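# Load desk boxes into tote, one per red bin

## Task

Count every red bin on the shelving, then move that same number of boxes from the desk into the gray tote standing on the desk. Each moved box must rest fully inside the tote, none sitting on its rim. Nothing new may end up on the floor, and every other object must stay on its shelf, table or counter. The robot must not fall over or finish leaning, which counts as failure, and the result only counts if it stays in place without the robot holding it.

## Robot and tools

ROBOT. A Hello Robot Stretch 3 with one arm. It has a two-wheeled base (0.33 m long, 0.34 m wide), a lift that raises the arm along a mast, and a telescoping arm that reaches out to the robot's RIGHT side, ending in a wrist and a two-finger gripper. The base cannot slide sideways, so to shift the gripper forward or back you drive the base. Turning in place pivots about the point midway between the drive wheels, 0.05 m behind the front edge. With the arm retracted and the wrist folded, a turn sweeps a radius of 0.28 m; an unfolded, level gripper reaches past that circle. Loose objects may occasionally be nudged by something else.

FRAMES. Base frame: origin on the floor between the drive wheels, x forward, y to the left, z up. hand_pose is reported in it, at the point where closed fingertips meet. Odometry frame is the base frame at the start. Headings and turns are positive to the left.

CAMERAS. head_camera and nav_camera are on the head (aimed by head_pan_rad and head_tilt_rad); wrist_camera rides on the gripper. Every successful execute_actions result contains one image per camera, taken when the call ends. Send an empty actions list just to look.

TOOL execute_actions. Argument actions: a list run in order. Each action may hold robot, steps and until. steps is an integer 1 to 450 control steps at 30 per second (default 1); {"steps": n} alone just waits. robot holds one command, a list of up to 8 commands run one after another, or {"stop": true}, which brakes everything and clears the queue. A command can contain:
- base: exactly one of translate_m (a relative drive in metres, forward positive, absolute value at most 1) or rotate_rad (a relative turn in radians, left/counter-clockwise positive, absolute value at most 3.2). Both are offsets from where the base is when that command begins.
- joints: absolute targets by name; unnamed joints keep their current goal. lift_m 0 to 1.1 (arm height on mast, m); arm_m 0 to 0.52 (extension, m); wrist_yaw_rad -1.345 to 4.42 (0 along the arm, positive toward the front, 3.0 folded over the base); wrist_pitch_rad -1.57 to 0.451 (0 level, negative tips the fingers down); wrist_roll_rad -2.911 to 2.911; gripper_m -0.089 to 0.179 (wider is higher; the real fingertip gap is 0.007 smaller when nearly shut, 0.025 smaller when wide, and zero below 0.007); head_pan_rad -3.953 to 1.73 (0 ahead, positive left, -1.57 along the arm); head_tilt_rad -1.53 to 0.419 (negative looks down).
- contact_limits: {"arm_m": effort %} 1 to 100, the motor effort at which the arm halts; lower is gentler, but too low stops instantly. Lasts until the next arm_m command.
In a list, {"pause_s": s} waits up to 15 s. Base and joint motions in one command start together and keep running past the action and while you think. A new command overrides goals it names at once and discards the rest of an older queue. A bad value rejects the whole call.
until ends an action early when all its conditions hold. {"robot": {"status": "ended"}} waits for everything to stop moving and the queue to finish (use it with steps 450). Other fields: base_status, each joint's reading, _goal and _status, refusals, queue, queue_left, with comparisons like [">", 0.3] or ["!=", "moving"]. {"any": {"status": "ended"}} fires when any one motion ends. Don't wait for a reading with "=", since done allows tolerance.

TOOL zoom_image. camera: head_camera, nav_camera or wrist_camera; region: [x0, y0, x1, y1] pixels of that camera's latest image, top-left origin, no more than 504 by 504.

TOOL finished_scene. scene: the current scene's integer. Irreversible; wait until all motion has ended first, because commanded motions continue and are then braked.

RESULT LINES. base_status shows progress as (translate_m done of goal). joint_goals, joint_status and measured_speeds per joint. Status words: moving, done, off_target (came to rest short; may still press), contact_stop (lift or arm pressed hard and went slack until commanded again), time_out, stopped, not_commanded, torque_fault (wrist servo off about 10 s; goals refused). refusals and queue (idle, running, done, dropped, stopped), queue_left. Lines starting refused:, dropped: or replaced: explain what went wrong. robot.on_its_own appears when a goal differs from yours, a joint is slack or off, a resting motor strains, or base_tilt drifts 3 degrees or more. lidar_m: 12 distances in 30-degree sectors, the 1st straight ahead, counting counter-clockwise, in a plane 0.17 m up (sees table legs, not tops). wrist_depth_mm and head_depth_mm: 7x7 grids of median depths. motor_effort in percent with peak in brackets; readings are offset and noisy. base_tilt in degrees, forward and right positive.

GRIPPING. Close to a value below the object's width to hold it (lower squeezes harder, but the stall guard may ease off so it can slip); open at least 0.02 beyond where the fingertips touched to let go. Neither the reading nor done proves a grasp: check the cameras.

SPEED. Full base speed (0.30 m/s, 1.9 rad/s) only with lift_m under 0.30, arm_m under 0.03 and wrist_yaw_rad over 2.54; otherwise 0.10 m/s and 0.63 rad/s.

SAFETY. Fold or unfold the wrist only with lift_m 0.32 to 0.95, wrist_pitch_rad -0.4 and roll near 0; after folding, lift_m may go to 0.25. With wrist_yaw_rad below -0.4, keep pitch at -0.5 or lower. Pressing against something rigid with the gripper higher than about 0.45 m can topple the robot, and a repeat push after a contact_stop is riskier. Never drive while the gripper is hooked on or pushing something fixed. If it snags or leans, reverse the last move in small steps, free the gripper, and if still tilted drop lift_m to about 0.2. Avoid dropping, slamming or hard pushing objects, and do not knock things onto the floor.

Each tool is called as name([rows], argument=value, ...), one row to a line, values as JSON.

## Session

execute_actions(actions=[])

Scene clock: 0.00 s.
robot.base_odometry: x=+0.000 y=+0.000 heading=+0.000 (m, m, rad; robot's odometry frame)
robot.turned_by_wheels: +0.000 (rad since the last result)
robot.turned_by_imu: +0.000 (rad since the last result)
robot.base_tilt: forward=-0.4 right=+0.6 (deg)
robot.lidar_m: 0.63 0.77 1.58 2.55 1.83 1.01 1.23 1.93 1.77 1.78 0.68 0.62
robot.head_depth_mm: 553 554 554 552 551 552 551 / 575 574 573 571 572 572 571 / 606 603 605 605 604 604 603 / 621 622 621 619 618 619 618 / 650 647 647 646 646 644 645 / 679 677 677 675 675 672 671 / 707 708 707 708 706 704 703
robot.base_status: not_commanded
robot.joint_positions: lift_m=+0.541 arm_m=+0.000 wrist_yaw_rad=+2.810 wrist_pitch_rad=-0.311 wrist_roll_rad=+0.005 gripper_m=+0.037 head_pan_rad=-0.007 head_tilt_rad=+0.000
robot.joint_goals: lift_m=+0.541 arm_m=+0.000 wrist_yaw_rad=+2.810 wrist_pitch_rad=-0.311 wrist_roll_rad=+0.005 gripper_m=+0.037 head_pan_rad=-0.007 head_tilt_rad=+0.000
robot.joint_status: lift_m=not_commanded arm_m=not_commanded wrist_yaw_rad=not_commanded wrist_pitch_rad=not_commanded wrist_roll_rad=not_commanded gripper_m=not_commanded head_pan_rad=not_commanded head_tilt_rad=not_commanded
robot.measured_speeds: translate_m=+0.000 rotate_rad=+0.000 lift_m=+0.000 arm_m=+0.000 wrist_yaw_rad=+0.000 wrist_pitch_rad=+0.000 wrist_roll_rad=+0.000 head_pan_rad=+0.000 head_tilt_rad=+0.000
robot: refusals=0 queue=idle queue_left=0
robot.motor_effort: left_wheel=+1 right_wheel=+0 lift_m=+27 arm_m=+0 wrist_yaw_rad=-1 wrist_pitch_rad=+4 wrist_roll_rad=+0 gripper_m=+0 head_pan_rad=+0 head_tilt_rad=+2 (%)
robot.hand_pose: x=+0.0558 y=+0.0790 z=+0.5781 quat_wxyz=(+0.224, +0.708, -0.008, +0.669) (m; robot's base frame)
robot.wrist_depth_mm: - - - - - - 888 / - - - - - - 871 / - - - - - - 833 / - - - - - - 837 / - - - - - - 826 / 850 - 826 868 825 880 803 / 730 - 740 741 741 754 725
pictures: head_camera (sideways: a quarter turn clockwise sets it upright), nav_camera (sideways: a quarter turn counterclockwise sets it upright), wrist_camera
camera_calibration (this result's frames):
head_camera: T_world_to_cam=[[0.015793, 0.00158784, -0.999874, 1.32028], [-0.0139302, 0.999902, 0.00136786, -0.00181342], [0.999778, 0.0139068, 0.0158136, -0.0684563], [0, 0, 0, 1]] pos_world=[0.0475647, 0.00066886, 1.3212]
nav_camera: T_world_to_cam=[[0.0357027, -0.0211375, 0.999139, -1.26025], [0.0289038, -0.999336, -0.0221745, 0.0779749], [0.998944, 0.0296706, -0.0350681, -0.00557857], [0, 0, 0, 1]] pos_world=[0.0483134, 0.0514501, 1.2607]
wrist_camera: T_world_to_cam=[[0.963305, -0.268172, 0.011282, -0.0290324], [-0.127709, -0.494907, -0.85951, 0.565084], [0.23608, 0.826529, -0.510995, 0.383052], [0, 0, 0, 1]] pos_world=[0.00970285, -0.0447251, 0.68176]
Images, in order (width x height): head_camera 896x504, nav_camera 672x504, wrist_camera 644x364.

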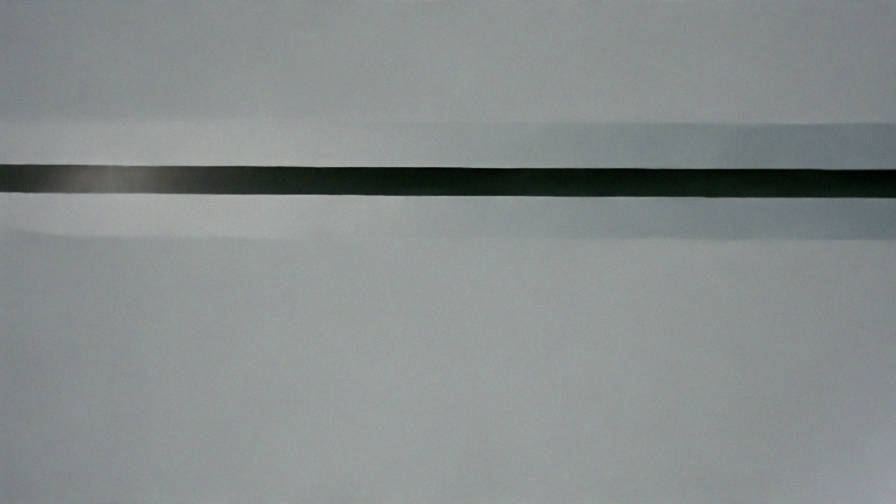

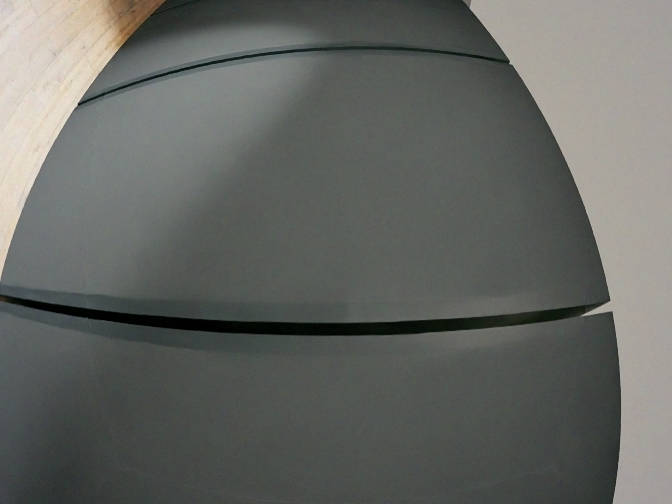

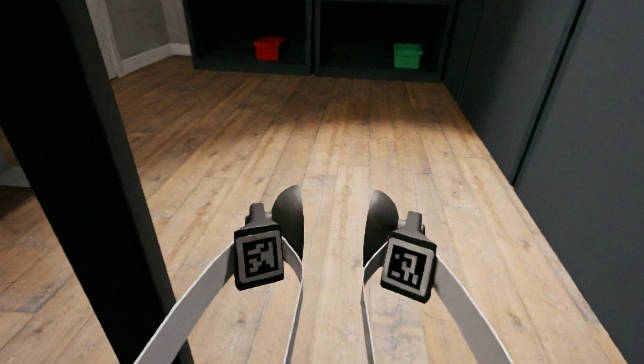

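execute_actions([
  {"robot":{"joints":{"head_pan_rad":1.3,"head_tilt_rad":-0.15,"lift_m":0.27,"wrist_yaw_rad":2.96,"wrist_pitch_rad":-0.4}},"steps":200,"until":{"robot":{"head_pan_rad_status":["!=","moving"]}}},
])

Scene clock: 3.80 s.
robot.base_odometry: x=+0.000 y=+0.000 heading=+0.000 (m, m, rad; robot's odometry frame)
robot.turned_by_wheels: +0.000 (rad since the last result)
robot.turned_by_imu: +0.001 (rad since the last result)
robot.base_tilt: forward=-0.3 right=+0.6 (deg)
robot.lidar_m: 0.62 0.77 1.58 2.54 1.83 1.01 1.23 1.93 1.77 1.78 0.68 0.62
robot.head_depth_mm: 2745 2759 2827 2850 2704 2537 1953 / 2747 2776 2871 2938 2981 2629 1950 / 2773 2837 2869 2939 3086 2636 1971 / 2834 2638 2605 2674 2734 2671 1947 / 2839 2849 2964 3065 3122 2651 1951 / 2887 2953 2995 3070 3126 2665 1948 / 2923 2933 2920 3012 2904 2652 1941
robot.base_status: not_commanded
robot.joint_positions: lift_m=+0.435 arm_m=+0.000 wrist_yaw_rad=+2.957 wrist_pitch_rad=-0.413 wrist_roll_rad=+0.005 gripper_m=+0.037 head_pan_rad=+1.293 head_tilt_rad=-0.148
robot.joint_goals: lift_m=+0.270 arm_m=+0.000 wrist_yaw_rad=+2.960 wrist_pitch_rad=-0.400 wrist_roll_rad=+0.005 gripper_m=+0.037 head_pan_rad=+1.300 head_tilt_rad=-0.150
robot.joint_status: lift_m=moving arm_m=not_commanded wrist_yaw_rad=moving wrist_pitch_rad=moving wrist_roll_rad=not_commanded gripper_m=not_commanded head_pan_rad=done head_tilt_rad=done
robot.measured_speeds: translate_m=+0.000 rotate_rad=+0.000 lift_m=-0.110 arm_m=+0.000 wrist_yaw_rad=+0.000 wrist_pitch_rad=+0.000 wrist_roll_rad=+0.000 head_pan_rad=+0.000 head_tilt_rad=+0.000
robot: refusals=0 queue=running queue_left=0
robot.motor_effort: left_wheel=+0(0) right_wheel=+1(0) lift_m=+23(27) arm_m=-1(0) wrist_yaw_rad=+1(3) wrist_pitch_rad=+4(4) wrist_roll_rad=+0(0) gripper_m=+0(0) head_pan_rad=+5(54) head_tilt_rad=-1(20) (%)
robot.hand_pose: x=+0.0200 y=+0.0765 z=+0.4489 quat_wxyz=(+0.209, +0.704, +0.080, +0.674) (m; robot's base frame)
robot.wrist_depth_mm: - - - - - - - / - - - - - - - / - - - - - - - / 900 904 922 913 946 948 946 / 760 755 - 763 795 770 782 / 647 653 - 662 637 667 669 / 575 570 576 589 579 588 591
pictures: head_camera (sideways: a quarter turn clockwise sets it upright), nav_camera (sideways: a quarter turn counterclockwise sets it upright), wrist_camera
camera_calibration (this result's frames):
head_camera: T_world_to_cam=[[-0.0376528, -0.125736, -0.991349, 1.30931], [-0.967069, 0.254477, 0.00445458, -0.0000172637], [0.251715, 0.95887, -0.131177, 0.127461], [0, 0, 0, 1]] pos_world=[0.0171987, 0.0424132, 1.31471]
nav_camera: T_world_to_cam=[[0.0700824, 0.169482, 0.983038, -1.23931], [0.969646, -0.242992, -0.0272341, 0.0788187], [0.234255, 0.955108, -0.181367, 0.189531], [0, 0, 0, 1]] pos_world=[-0.0339708, 0.0481716, 1.25481]
wrist_camera: T_world_to_cam=[[0.992387, -0.123052, 0.00507105, -0.00266184], [-0.0692912, -0.59191, -0.80302, 0.429133], [0.101815, 0.796556, -0.59593, 0.370632], [0, 0, 0, 1]] pos_world=[-0.00535919, -0.0415483, 0.565487]
Images, in order (width x height): head_camera 896x504, nav_camera 672x504, wrist_camera 644x364.

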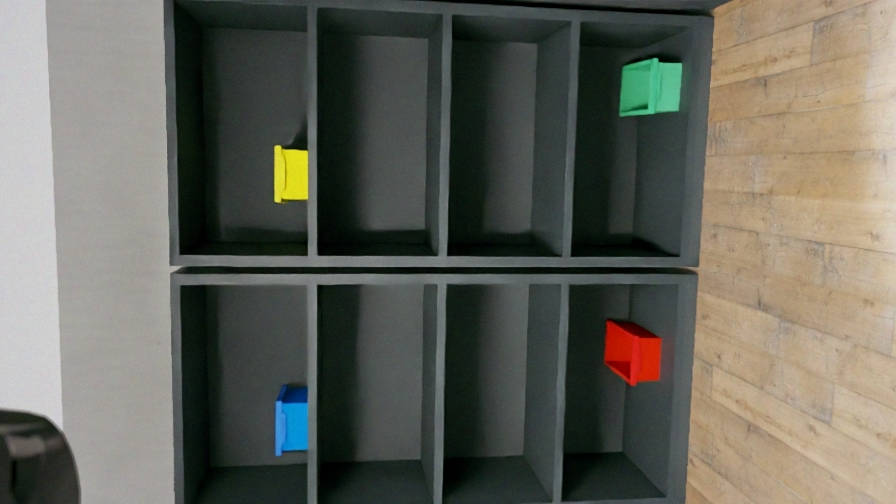

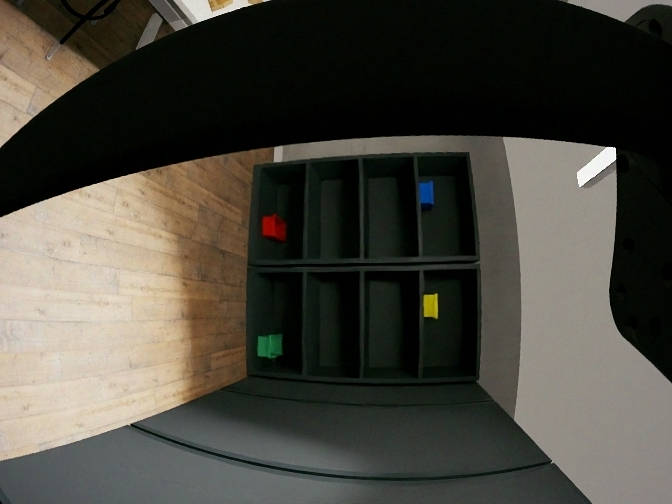

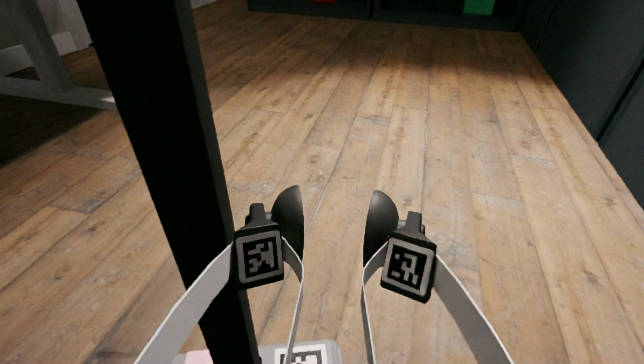

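execute_actions([
  {"robot":{"joints":{"head_pan_rad":-1.4,"head_tilt_rad":-0.45}},"steps":200,"until":{"robot":{"status":"ended"}}},
])

Scene clock: 7.87 s.
robot.base_odometry: x=+0.000 y=+0.000 heading=+0.000 (m, m, rad; robot's odometry frame)
robot.turned_by_wheels: +0.000 (rad since the last result)
robot.turned_by_imu: +0.001 (rad since the last result)
robot.base_tilt: forward=-0.4 right=+0.5 (deg)
robot.lidar_m: 0.62 0.78 1.58 2.55 1.83 1.01 1.22 1.93 1.77 1.78 0.68 0.62
robot.head_depth_mm: 1545 1642 1764 1877 1993 1750 1437 / 1638 1753 1851 1997 2111 1742 1433 / 1734 1836 1991 2121 2232 1745 1428 / 1829 1954 2111 2283 2220 1737 1430 / 1918 2050 2204 2380 2070 1271 1332 / 758 804 846 907 965 1037 1123 / 684 720 758 802 846 905 966
robot.base_status: not_commanded
robot.joint_positions: lift_m=+0.270 arm_m=+0.000 wrist_yaw_rad=+2.957 wrist_pitch_rad=-0.415 wrist_roll_rad=+0.005 gripper_m=+0.037 head_pan_rad=-1.393 head_tilt_rad=-0.444
robot.joint_goals: lift_m=+0.270 arm_m=+0.000 wrist_yaw_rad=+2.960 wrist_pitch_rad=-0.400 wrist_roll_rad=+0.005 gripper_m=+0.037 head_pan_rad=-1.400 head_tilt_rad=-0.450
robot.joint_status: lift_m=done arm_m=not_commanded wrist_yaw_rad=done wrist_pitch_rad=done wrist_roll_rad=not_commanded gripper_m=not_commanded head_pan_rad=done head_tilt_rad=done
robot.measured_speeds: translate_m=+0.000 rotate_rad=+0.000 lift_m=+0.000 arm_m=+0.000 wrist_yaw_rad=+0.000 wrist_pitch_rad=+0.000 wrist_roll_rad=+0.000 head_pan_rad=+0.000 head_tilt_rad=+0.000
robot: refusals=0 queue=done queue_left=0
robot.motor_effort: left_wheel=+0(0) right_wheel=+0(0) lift_m=+22(21) arm_m=+0(1) wrist_yaw_rad=+2(4) wrist_pitch_rad=+4(4) wrist_roll_rad=+0(0) gripper_m=+0(0) head_pan_rad=-4(51) head_tilt_rad=-3(29) (%)
robot.hand_pose: x=+0.0200 y=+0.0763 z=+0.2837 quat_wxyz=(+0.209, +0.704, +0.081, +0.674) (m; robot's base frame)
robot.wrist_depth_mm: - - - - - - - / - - - - - - - / 782 794 790 802 826 814 838 / 642 639 650 647 647 656 670 / 536 538 - 544 556 546 554 / 469 - - - 451 475 476 / - - - - 412 418 415
pictures: head_camera (sideways: a quarter turn clockwise sets it upright), nav_camera (sideways: a quarter turn counterclockwise sets it upright), wrist_camera
camera_calibration (this result's frames):
head_camera: T_world_to_cam=[[-0.0718527, 0.408925, -0.909735, 1.2029], [0.9807, 0.195246, 0.0103052, -0.0195126], [0.181836, -0.891437, -0.415061, 0.497368], [0, 0, 0, 1]] pos_world=[0.0151282, -0.044714, 1.30096]
nav_camera: T_world_to_cam=[[0.0611789, -0.457903, 0.886894, -1.11373], [-0.979226, -0.199636, -0.0355242, 0.101487], [0.193323, -0.866297, -0.460604, 0.553191], [0, 0, 0, 1]] pos_world=[0.060571, -0.0104904, 1.24616]
wrist_camera: T_world_to_cam=[[0.99241, -0.122869, 0.00498827, -0.00176466], [-0.0693844, -0.592988, -0.802217, 0.296224], [0.101525, 0.795782, -0.597012, 0.272684], [0, 0, 0, 1]] pos_world=[-0.00537969, -0.0415567, 0.400441]
Images, in order (width x height): head_camera 896x504, nav_camera 672x504, wrist_camera 644x364.

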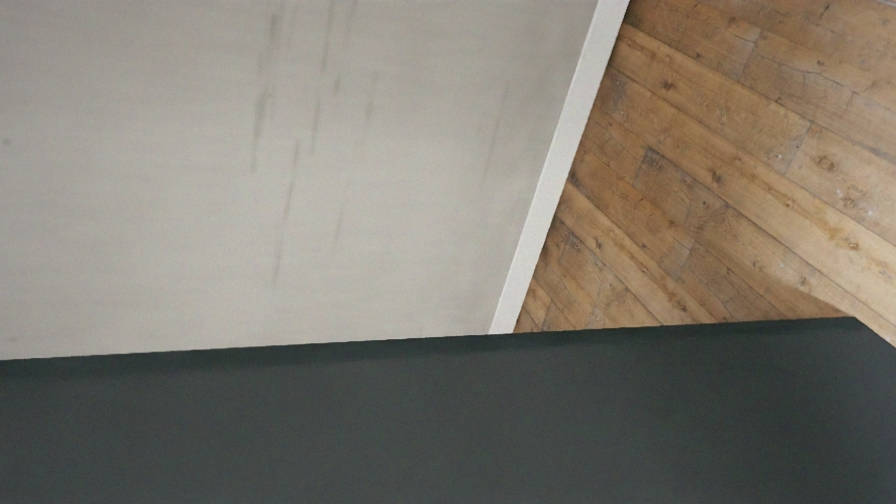

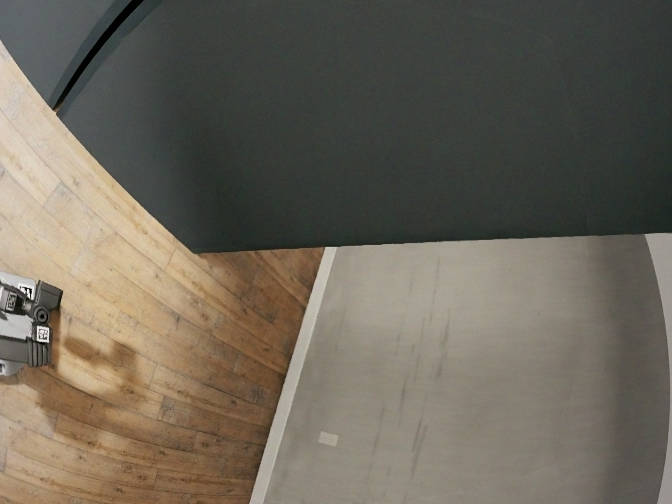

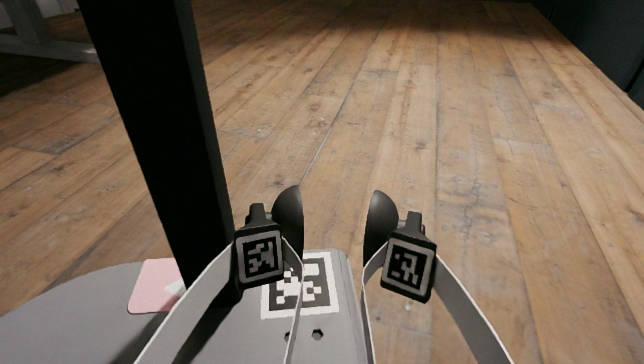

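execute_actions([
  {"robot":{"base":{"rotate_rad":-1.58},"joints":{"head_pan_rad":0.9,"head_tilt_rad":-0.3}},"steps":200,"until":{"robot":{"base_status":["!=","moving"]}}},
  {"robot":{"base":{"translate_m":1.0}},"steps":200,"until":{"robot":{"translate_m":[">",0.4]}}},
  {"robot":[{"base":{"translate_m":0.8}},{"base":{"rotate_rad":1.2}},{"base":{"translate_m":1.0}}],"steps":450,"until":{"robot":{"status":"ended"}}},
])

Scene clock: 39.30 s.
robot.base_odometry: x=+0.918 y=-1.577 heading=-0.380 (m, m, rad; robot's odometry frame)
robot.turned_by_wheels: -0.380 (rad since the last result)
robot.turned_by_imu: -0.360 (rad since the last result)
robot.base_tilt: forward=-0.5 right=+0.5 (deg)
robot.lidar_m: 0.64 0.67 0.92 1.37 0.52 0.52 2.48 0.93 0.69 0.67 0.70 0.66
robot.head_depth_mm: 660 682 708 735 768 796 836 / 726 752 783 815 855 896 939 / 803 837 873 918 963 1015 1078 / 897 940 993 1043 1106 1180 1255 / 1020 1082 1145 1217 1301 1399 1481 / 1188 1262 1347 1453 1582 1730 1603 / 1399 1518 1645 1818 1998 1970 1601
robot.base_status: done (translate_m +1.0000 of +1.0000)
robot.joint_positions: lift_m=+0.270 arm_m=+0.000 wrist_yaw_rad=+2.958 wrist_pitch_rad=-0.415 wrist_roll_rad=+0.005 gripper_m=+0.037 head_pan_rad=+0.893 head_tilt_rad=-0.309
robot.joint_goals: lift_m=+0.270 arm_m=+0.000 wrist_yaw_rad=+2.960 wrist_pitch_rad=-0.400 wrist_roll_rad=+0.005 gripper_m=+0.037 head_pan_rad=+0.900 head_tilt_rad=-0.300
robot.joint_status: lift_m=done arm_m=not_commanded wrist_yaw_rad=done wrist_pitch_rad=done wrist_roll_rad=not_commanded gripper_m=not_commanded head_pan_rad=done head_tilt_rad=done
robot.measured_speeds: translate_m=+0.000 rotate_rad=+0.000 lift_m=+0.000 arm_m=+0.000 wrist_yaw_rad=+0.000 wrist_pitch_rad=+0.000 wrist_roll_rad=+0.000 head_pan_rad=+0.000 head_tilt_rad=+0.000
robot: refusals=0 queue=done queue_left=0
robot.motor_effort: left_wheel=-2(14) right_wheel=+3(12) lift_m=+23(23) arm_m=-1(1) wrist_yaw_rad=+2(2) wrist_pitch_rad=+4(4) wrist_roll_rad=+0(0) gripper_m=+0(0) head_pan_rad=+4(55) head_tilt_rad=+6(27) (%)
robot.hand_pose: x=+0.0198 y=+0.0763 z=+0.2836 quat_wxyz=(+0.209, +0.704, +0.081, +0.674) (m; robot's base frame)
robot.wrist_depth_mm: - - - - - - 712 / 834 - - - - 976 717 / 635 716 803 813 815 819 716 / 546 641 643 656 660 663 652 / 516 531 - 545 558 554 557 / 474 - - - 449 469 474 / - - - - 410 414 415
pictures: head_camera (sideways: a quarter turn clockwise sets it upright), nav_camera (sideways: a quarter turn counterclockwise sets it upright), wrist_camera
camera_calibration (this result's frames):
head_camera: T_world_to_cam=[[-0.182269, -0.223782, -0.957444, 1.26585], [-0.791245, 0.611451, 0.00771643, -0.00533508], [0.583703, 0.75898, -0.288514, 0.330228], [0, 0, 0, 1]] pos_world=[0.0337487, 0.0358997, 1.3073]
nav_camera: T_world_to_cam=[[0.227914, 0.249911, 0.941063, -1.18543], [0.7957, -0.60484, -0.0320864, 0.0861906], [0.561174, 0.756117, -0.336705, 0.389715], [0, 0, 0, 1]] pos_world=[-0.0171047, 0.0537117, 1.24955]
wrist_camera: T_world_to_cam=[[0.992509, -0.122067, 0.00498446, -0.00164843], [-0.0689152, -0.593094, -0.802178, 0.296174], [0.100876, 0.795826, -0.597064, 0.272711], [0, 0, 0, 1]] pos_world=[-0.00546301, -0.0415726, 0.400418]
Images, in order (width x height): head_camera 896x504, nav_camera 672x504, wrist_camera 644x364.

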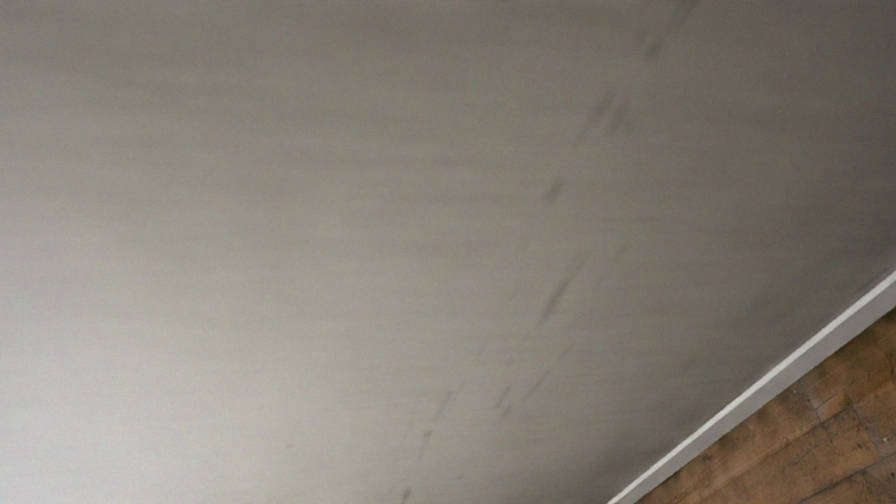

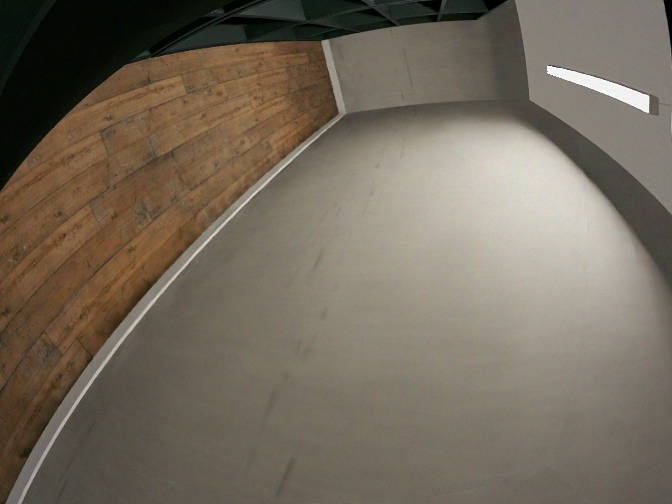

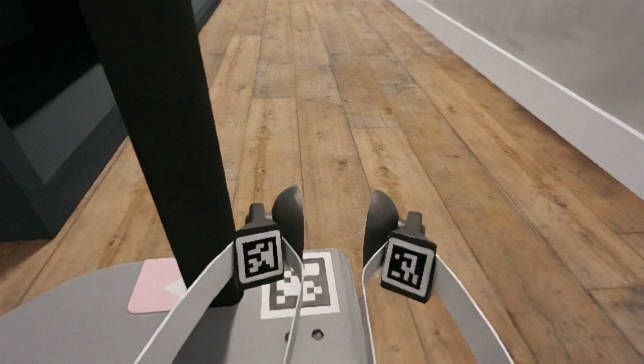

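execute_actions([
  {"robot":[{"base":{"translate_m":0.27},"joints":{"head_pan_rad":-2.1,"head_tilt_rad":-0.2}},{"base":{"rotate_rad":-1.59}},{"base":{"translate_m":-1.0}}],"steps":450,"until":{"robot":{"status":"ended"}}},
])

Scene clock: 55.33 s.
robot.base_odometry: x=+1.557 y=-0.755 heading=-1.970 (m, m, rad; robot's odometry frame)
robot.turned_by_wheels: -1.590 (rad since the last result)
robot.turned_by_imu: -1.590 (rad since the last result)
robot.base_tilt: forward=-0.2 right=+0.4 (deg)
robot.lidar_m: 1.44 0.54 0.39 0.38 0.39 0.54 1.51 1.33 0.68 0.92 0.88 0.91
robot.head_depth_mm: 1312 1312 1420 1436 1071 1413 1071 / 1213 829 1333 1368 992 1290 1070 / 799 802 1265 1294 918 1332 1069 / 800 676 1186 1226 801 1296 1033 / 610 621 645 670 696 727 755 / 602 601 667 707 730 738 850 / 801 684 929 993 801 672 1073
robot.base_status: done (translate_m -1.0000 of -1.0000)
robot.joint_positions: lift_m=+0.270 arm_m=+0.000 wrist_yaw_rad=+2.958 wrist_pitch_rad=-0.415 wrist_roll_rad=+0.005 gripper_m=+0.037 head_pan_rad=-2.093 head_tilt_rad=-0.210
robot.joint_goals: lift_m=+0.270 arm_m=+0.000 wrist_yaw_rad=+2.960 wrist_pitch_rad=-0.400 wrist_roll_rad=+0.005 gripper_m=+0.037 head_pan_rad=-2.100 head_tilt_rad=-0.200
robot.joint_status: lift_m=done arm_m=not_commanded wrist_yaw_rad=done wrist_pitch_rad=done wrist_roll_rad=not_commanded gripper_m=not_commanded head_pan_rad=done head_tilt_rad=done
robot.measured_speeds: translate_m=+0.000 rotate_rad=+0.000 lift_m=+0.000 arm_m=+0.000 wrist_yaw_rad=+0.000 wrist_pitch_rad=+0.000 wrist_roll_rad=+0.000 head_pan_rad=+0.000 head_tilt_rad=+0.000
robot: refusals=0 queue=done queue_left=0
robot.motor_effort: left_wheel=+3(14) right_wheel=-2(10) lift_m=+23(23) arm_m=-1(1) wrist_yaw_rad=+2(1) wrist_pitch_rad=+4(4) wrist_roll_rad=+0(0) gripper_m=+0(0) head_pan_rad=-3(52) head_tilt_rad=+6(19) (%)
robot.hand_pose: x=+0.0198 y=+0.0763 z=+0.2836 quat_wxyz=(+0.209, +0.704, +0.081, +0.674) (m; robot's base frame)
robot.wrist_depth_mm: 369 - 385 398 407 418 428 / 400 - 420 433 446 459 476 / 440 452 463 478 495 511 525 / 481 493 511 525 537 555 581 / 512 521 - 539 558 552 553 / 474 - - - 453 473 473 / - - - - 412 416 417
pictures: head_camera (sideways: a quarter turn clockwise sets it upright), nav_camera (sideways: a quarter turn counterclockwise sets it upright), wrist_camera
camera_calibration (this result's frames):
head_camera: T_world_to_cam=[[0.0977449, 0.166287, -0.981221, 1.29522], [0.876504, -0.48136, 0.00573753, -0.0129329], [-0.471366, -0.860605, -0.192802, 0.212088], [0, 0, 0, 1]] pos_world=[-0.0152944, -0.0390803, 1.31186]
nav_camera: T_world_to_cam=[[-0.139494, -0.200343, 0.969744, -1.22065], [-0.881065, 0.472093, -0.0292063, 0.0926733], [-0.451959, -0.858481, -0.24237, 0.273118], [0, 0, 0, 1]] pos_world=[0.0348159, -0.0538324, 1.25262]
wrist_camera: T_world_to_cam=[[0.992513, -0.122034, 0.00498303, -0.00164509], [-0.0688993, -0.593119, -0.802161, 0.296153], [0.100847, 0.795813, -0.597086, 0.272731], [0, 0, 0, 1]] pos_world=[-0.00546648, -0.0415897, 0.400414]
Images, in order (width x height): head_camera 896x504, nav_camera 672x504, wrist_camera 644x364.

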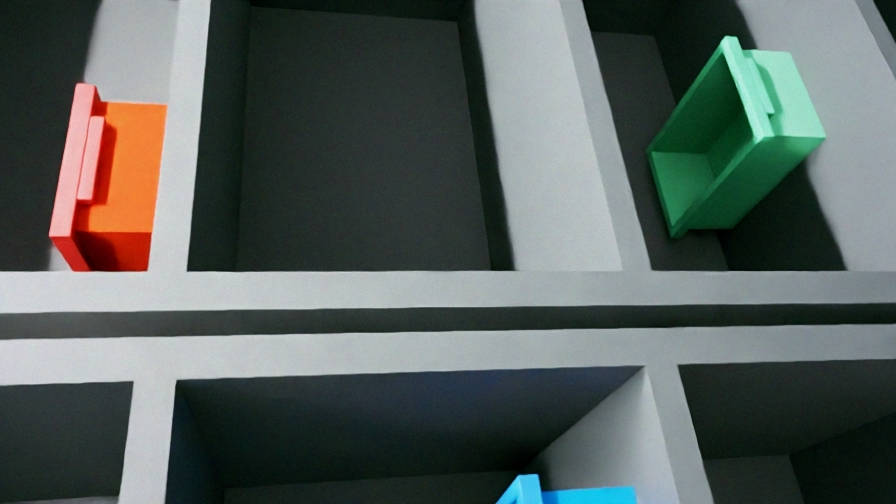

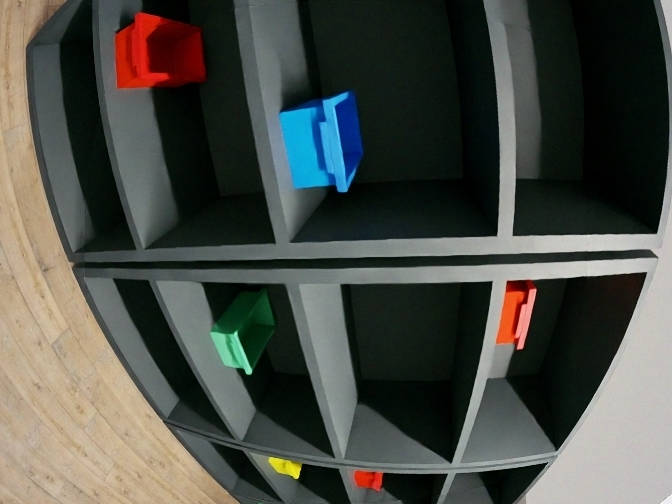

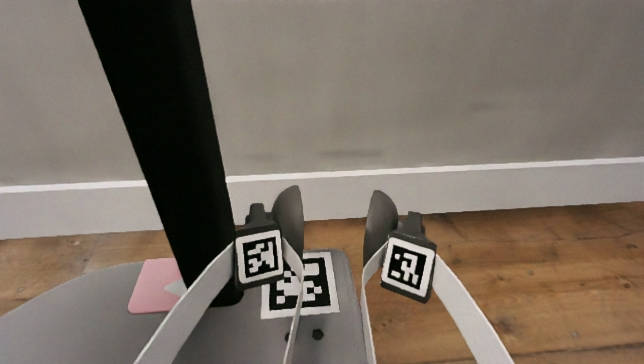

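execute_actions([
  {"robot":{"joints":{"head_pan_rad":-2.78,"head_tilt_rad":-0.15}},"steps":100,"until":{"robot":{"status":"ended"}}},
])

Scene clock: 58.43 s.
robot.base_odometry: x=+1.557 y=-0.755 heading=-1.970 (m, m, rad; robot's odometry frame)
robot.turned_by_wheels: +0.000 (rad since the last result)
robot.turned_by_imu: +0.001 (rad since the last result)
robot.base_tilt: forward=-0.5 right=+0.6 (deg)
robot.lidar_m: 1.45 0.53 0.39 0.38 0.39 0.54 1.52 1.33 0.67 0.92 0.88 0.91
robot.head_depth_mm: 2767 2830 2941 2991 3049 2617 1920 / 2918 2942 3059 3100 3170 2596 1930 / 2982 2125 2178 2275 2782 2364 1926 / 1854 2157 2198 2211 2301 2336 1869 / 1250 1294 1326 1370 1394 1409 1459 / 1240 1265 1311 1356 1377 1419 1463 / 1297 1328 1369 1412 1150 1483 1139
robot.base_status: done (translate_m -1.0000 of -1.0000)
robot.joint_positions: lift_m=+0.270 arm_m=+0.000 wrist_yaw_rad=+2.958 wrist_pitch_rad=-0.415 wrist_roll_rad=+0.005 gripper_m=+0.037 head_pan_rad=-2.773 head_tilt_rad=-0.162
robot.joint_goals: lift_m=+0.270 arm_m=+0.000 wrist_yaw_rad=+2.960 wrist_pitch_rad=-0.400 wrist_roll_rad=+0.005 gripper_m=+0.037 head_pan_rad=-2.780 head_tilt_rad=-0.150
robot.joint_status: lift_m=done arm_m=not_commanded wrist_yaw_rad=done wrist_pitch_rad=done wrist_roll_rad=not_commanded gripper_m=not_commanded head_pan_rad=done head_tilt_rad=done
robot.measured_speeds: translate_m=+0.000 rotate_rad=+0.000 lift_m=+0.000 arm_m=+0.000 wrist_yaw_rad=+0.000 wrist_pitch_rad=+0.000 wrist_roll_rad=+0.000 head_pan_rad=+0.000 head_tilt_rad=+0.000
robot: refusals=0 queue=done queue_left=0
robot.motor_effort: left_wheel=+3(3) right_wheel=-2(2) lift_m=+23(23) arm_m=-1(1) wrist_yaw_rad=+0(1) wrist_pitch_rad=+4(4) wrist_roll_rad=+0(0) gripper_m=+0(0) head_pan_rad=-4(47) head_tilt_rad=+6(17) (%)
robot.hand_pose: x=+0.0198 y=+0.0763 z=+0.2836 quat_wxyz=(+0.209, +0.704, +0.081, +0.674) (m; robot's base frame)
robot.wrist_depth_mm: 371 - 389 394 407 418 428 / 400 - 424 432 444 458 476 / 442 451 466 478 494 514 525 / 479 494 507 525 533 560 579 / 515 517 - 543 556 550 553 / 474 - - - 451 472 473 / - - - - 413 417 413
pictures: head_camera (sideways: a quarter turn clockwise sets it upright), nav_camera (sideways: a quarter turn counterclockwise sets it upright), wrist_camera
camera_calibration (this result's frames):
head_camera: T_world_to_cam=[[0.136021, 0.0507507, -0.989405, 1.3057], [0.37968, -0.925106, 0.00474509, -0.00861059], [-0.915063, -0.376303, -0.145103, 0.152706], [0, 0, 0, 1]] pos_world=[-0.0345983, -0.0167673, 1.31407]
nav_camera: T_world_to_cam=[[-0.190361, -0.0511924, 0.980378, -1.23424], [-0.390098, 0.920357, -0.0276877, 0.0877031], [-0.900881, -0.387715, -0.19517, 0.214422], [0, 0, 0, 1]] pos_world=[-0.00757087, -0.0607675, 1.2543]
wrist_camera: T_world_to_cam=[[0.992513, -0.122034, 0.00498301, -0.00164508], [-0.0688993, -0.593119, -0.802161, 0.296153], [0.100847, 0.795813, -0.597086, 0.272731], [0, 0, 0, 1]] pos_world=[-0.00546648, -0.0415897, 0.400414]
Images, in order (width x height): head_camera 896x504, nav_camera 672x504, wrist_camera 644x364.

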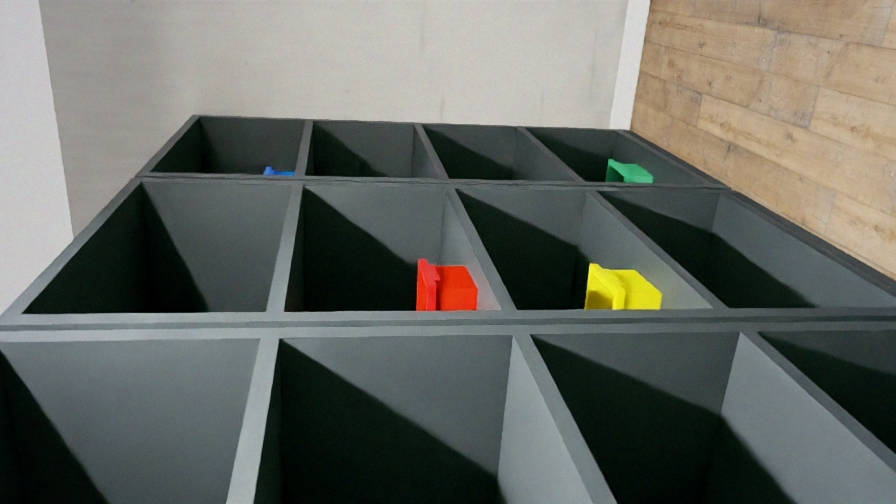

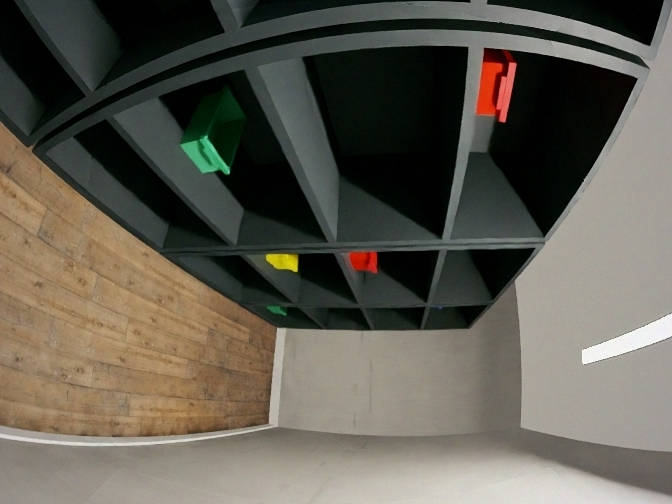

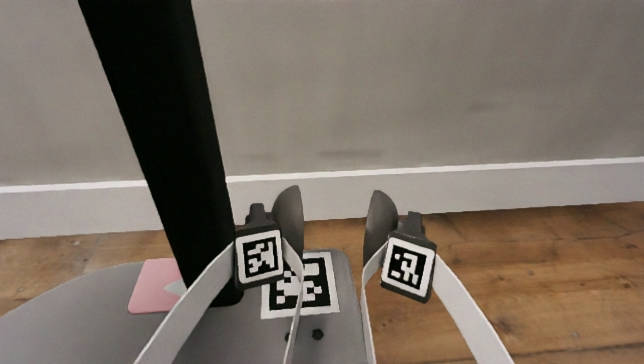

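zoom_image(camera="head_camera", region=[150, 100, 450, 330])

Region (150, 100, 450, 330) of head_camera's 896x504 image, scaled by 1.680, with more detail than that image has; it fills the top 386 rows of this view, and the rest is white.

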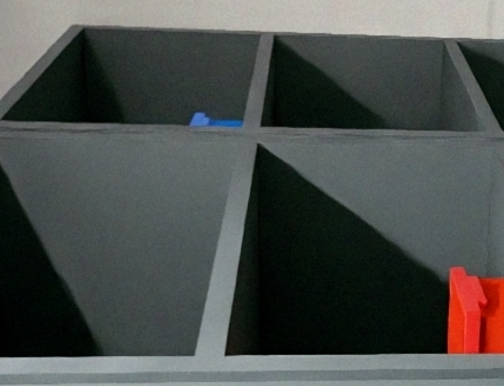

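execute_actions([
  {"robot":[{"base":{"translate_m":0.95},"joints":{"head_pan_rad":-1.45,"head_tilt_rad":-0.3}},{"base":{"rotate_rad":-1.57},"joints":{"head_pan_rad":-0.6,"head_tilt_rad":-0.35}},{"base":{"translate_m":1.0}}],"steps":100,"until":{"robot":{"translate_m":[">",0.2],"head_pan_rad":[">",-1.5]}}},
])

execute_actions([
  {"steps":450,"until":{"robot":{"queue_left":["=",0],"base_status":"moving","translate_m":[">",0.6]}}},
  {"robot":{"base":{"translate_m":0.85}},"steps":300,"until":{"robot":{"status":"ended"}}},
])

Scene clock: 77.87 s.
robot.base_odometry: x=+1.475 y=-0.949 heading=-1.970 (m, m, rad; robot's odometry frame)
robot.turned_by_wheels: +0.000 (rad since the last result)
robot.turned_by_imu: +0.002 (rad since the last result)
robot.base_tilt: forward=-0.7 right=+0.6 (deg)
robot.lidar_m: 1.43 0.53 0.39 0.38 0.39 0.54 1.52 1.52 0.77 1.09 0.75 1.51
robot.head_depth_mm: 577 959 1004 894 698 1159 973 / 578 971 1019 1049 696 1182 966 / 578 984 1033 1061 735 1177 944 / 579 995 1044 1078 736 1096 963 / 581 1006 1056 1093 734 1218 861 / 678 1024 1066 1065 735 1190 968 / 677 887 906 914 780 954 928
robot.base_status: moving (translate_m +0.2097 of +0.9500)
robot.joint_positions: lift_m=+0.270 arm_m=+0.000 wrist_yaw_rad=+2.958 wrist_pitch_rad=-0.415 wrist_roll_rad=+0.005 gripper_m=+0.037 head_pan_rad=-1.457 head_tilt_rad=-0.296
robot.joint_goals: lift_m=+0.270 arm_m=+0.000 wrist_yaw_rad=+2.960 wrist_pitch_rad=-0.400 wrist_roll_rad=+0.005 gripper_m=+0.037 head_pan_rad=-1.450 head_tilt_rad=-0.300
robot.joint_status: lift_m=done arm_m=not_commanded wrist_yaw_rad=done wrist_pitch_rad=done wrist_roll_rad=not_commanded gripper_m=not_commanded head_pan_rad=moving head_tilt_rad=moving
robot.measured_speeds: translate_m=+0.294 rotate_rad=+0.000 lift_m=+0.000 arm_m=+0.000 wrist_yaw_rad=+0.000 wrist_pitch_rad=+0.000 wrist_roll_rad=+0.000 head_pan_rad=+0.000 head_tilt_rad=+0.000
robot: refusals=0 queue=running queue_left=2
robot.motor_effort: left_wheel=+4(13) right_wheel=+0(5) lift_m=+23(23) arm_m=-1(1) wrist_yaw_rad=+2(1) wrist_pitch_rad=+4(4) wrist_roll_rad=+0(0) gripper_m=+0(0) head_pan_rad=+4(52) head_tilt_rad=-2(20) (%)
robot.hand_pose: x=+0.0198 y=+0.0763 z=+0.2836 quat_wxyz=(+0.209, +0.704, +0.081, +0.674) (m; robot's base frame)
robot.wrist_depth_mm: 368 - 386 400 406 418 428 / 400 - 422 430 448 456 471 / 441 453 464 477 491 510 523 / 478 493 506 526 535 556 578 / 513 523 - 546 560 549 545 / 471 - - - 450 468 474 / - - - - 413 414 415
pictures: head_camera (sideways: a quarter turn clockwise sets it upright), nav_camera (sideways: a quarter turn counterclockwise sets it upright), wrist_camera
camera_calibration (this result's frames):
head_camera: T_world_to_cam=[[-0.0296344, 0.274708, -0.961071, 1.26966], [0.991085, 0.133023, 0.0074628, -0.0158773], [0.129895, -0.952282, -0.276201, 0.31697], [0, 0, 0, 1]] pos_world=[0.0121885, -0.0448279, 1.3079]
nav_camera: T_world_to_cam=[[0.0161547, -0.325744, 0.94532, -1.18969], [-0.98948, -0.141149, -0.0317288, 0.0966152], [0.143767, -0.934862, -0.324598, 0.376504], [0, 0, 0, 1]] pos_world=[0.0606892, -0.0219189, 1.24992]
wrist_camera: T_world_to_cam=[[0.992516, -0.122013, 0.00498274, -0.00164189], [-0.0688877, -0.593125, -0.802158, 0.29615], [0.100829, 0.795811, -0.597092, 0.272732], [0, 0, 0, 1]] pos_world=[-0.00546866, -0.0415895, 0.400413]
Images, in order (width x height): head_camera 896x504, nav_camera 672x504, wrist_camera 644x364.

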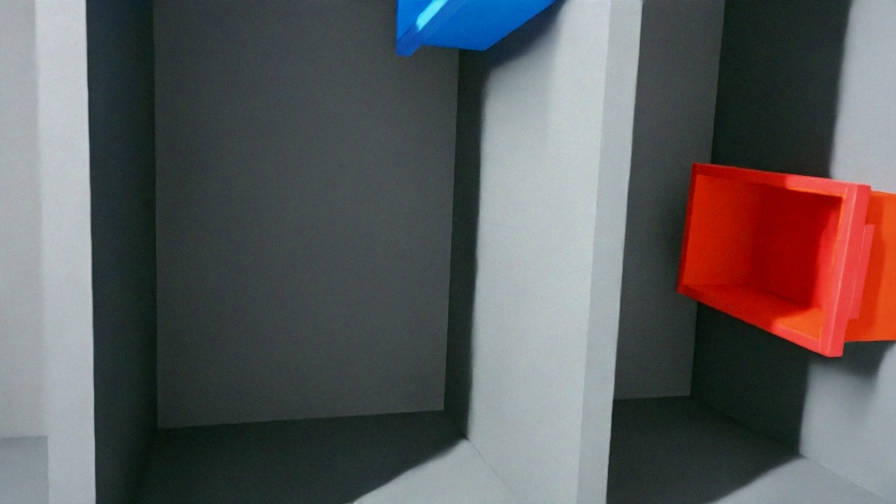

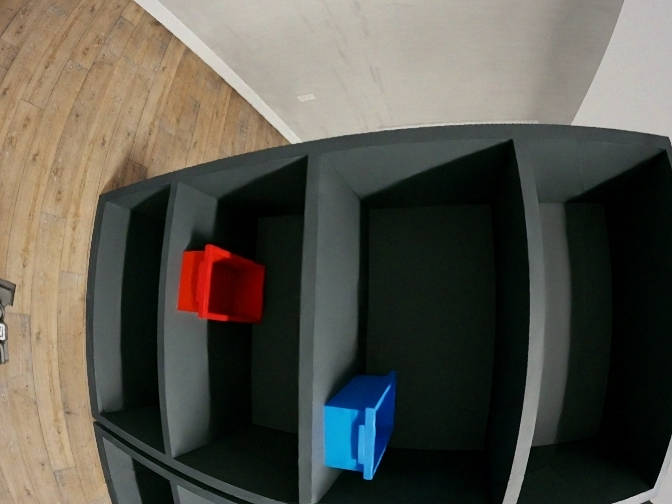

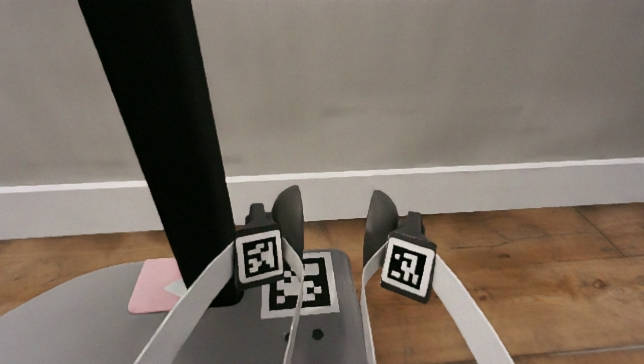

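Scene clock: 90.20 s.
robot.base_odometry: x=-0.150 y=-1.068 heading=+2.743 (m, m, rad; robot's odometry frame)
robot.turned_by_wheels: -1.570 (rad since the last result)
robot.turned_by_imu: -1.551 (rad since the last result)
robot.base_tilt: forward=-0.3 right=+0.6 (deg)
robot.lidar_m: 1.95 0.94 0.70 0.68 0.71 1.00 1.82 0.49 0.51 1.56 2.15 1.61
robot.head_depth_mm: 2430 2636 2754 2061 2491 1953 1568 / 2279 2423 2569 1815 2476 1955 1561 / 2146 2249 2425 1662 2483 1942 1555 / 2014 2135 2268 1663 2482 1941 1553 / 1915 2017 2119 1767 2279 1881 1548 / 1808 1908 2026 2079 2231 1928 1549 / 1723 1806 1888 2018 2103 1946 1558
robot.base_status: done (translate_m +0.8500 of +0.8500)
robot.joint_positions: lift_m=+0.270 arm_m=+0.000 wrist_yaw_rad=+2.958 wrist_pitch_rad=-0.415 wrist_roll_rad=+0.005 gripper_m=+0.037 head_pan_rad=-0.607 head_tilt_rad=-0.346
robot.joint_goals: lift_m=+0.270 arm_m=+0.000 wrist_yaw_rad=+2.960 wrist_pitch_rad=-0.400 wrist_roll_rad=+0.005 gripper_m=+0.037 head_pan_rad=-0.600 head_tilt_rad=-0.350
robot.joint_status: lift_m=done arm_m=not_commanded wrist_yaw_rad=done wrist_pitch_rad=done wrist_roll_rad=not_commanded gripper_m=not_commanded head_pan_rad=done head_tilt_rad=done
robot.measured_speeds: translate_m=+0.000 rotate_rad=+0.000 lift_m=+0.000 arm_m=+0.000 wrist_yaw_rad=+0.000 wrist_pitch_rad=+0.000 wrist_roll_rad=+0.000 head_pan_rad=+0.000 head_tilt_rad=+0.000
robot: refusals=0 queue=done queue_left=0
robot.motor_effort: left_wheel=+1(15) right_wheel=-1(8) lift_m=+23(23) arm_m=-1(1) wrist_yaw_rad=+0(1) wrist_pitch_rad=+4(4) wrist_roll_rad=+0(0) gripper_m=+0(0) head_pan_rad=+5(53) head_tilt_rad=-2(14) (%)
robot.hand_pose: x=+0.0198 y=+0.0763 z=+0.2836 quat_wxyz=(+0.209, +0.704, +0.081, +0.674) (m; robot's base frame)
robot.wrist_depth_mm: 645 - 668 682 694 702 717 / 691 - 732 745 756 767 783 / 746 749 767 773 784 811 819 / 638 640 649 656 656 653 664 / 536 539 - 545 553 547 554 / 471 - - - 449 472 474 / - - - - 411 415 416
pictures: head_camera (sideways: a quarter turn clockwise sets it upright), nav_camera (sideways: a quarter turn counterclockwise sets it upright), wrist_camera
camera_calibration (this result's frames):
head_camera: T_world_to_cam=[[-0.265406, 0.18638, -0.94595, 1.25135], [0.554331, 0.832254, 0.0084498, -0.0144975], [0.788846, -0.522127, -0.324201, 0.375422], [0, 0, 0, 1]] pos_world=[0.0440013, -0.025143, 1.30555]
nav_camera: T_world_to_cam=[[0.294159, -0.229697, 0.927745, -1.16844], [-0.548177, -0.835707, -0.0331004, 0.0957069], [0.782926, -0.498831, -0.371745, 0.433963], [0, 0, 0, 1]] pos_world=[0.0564116, 0.0280686, 1.24851]
wrist_camera: T_world_to_cam=[[0.992519, -0.121986, 0.00498206, -0.00163968], [-0.0688731, -0.593136, -0.802151, 0.296136], [0.100806, 0.795808, -0.5971, 0.272748], [0, 0, 0, 1]] pos_world=[-0.0054715, -0.0416062, 0.400412]
Images, in order (width x height): head_camera 896x504, nav_camera 672x504, wrist_camera 644x364.

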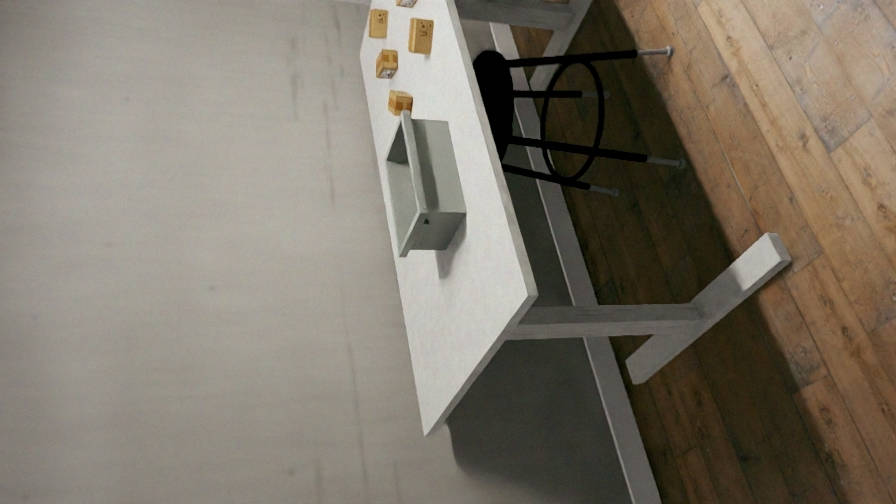

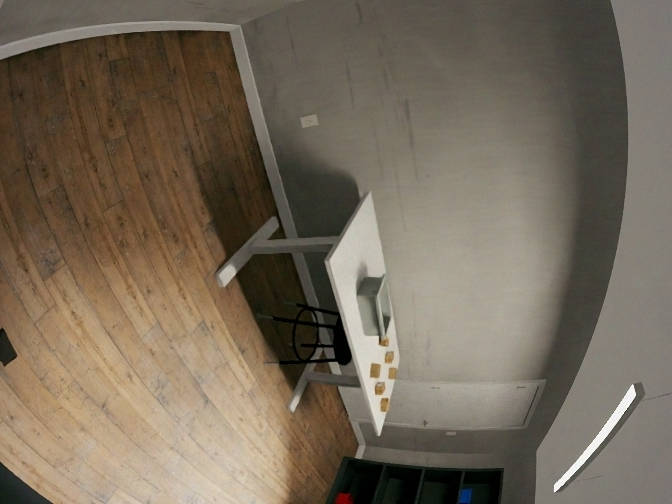

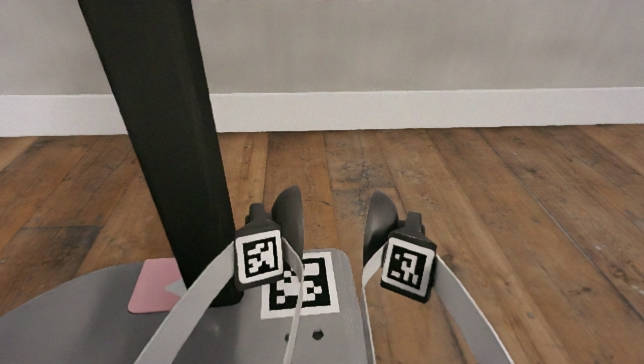

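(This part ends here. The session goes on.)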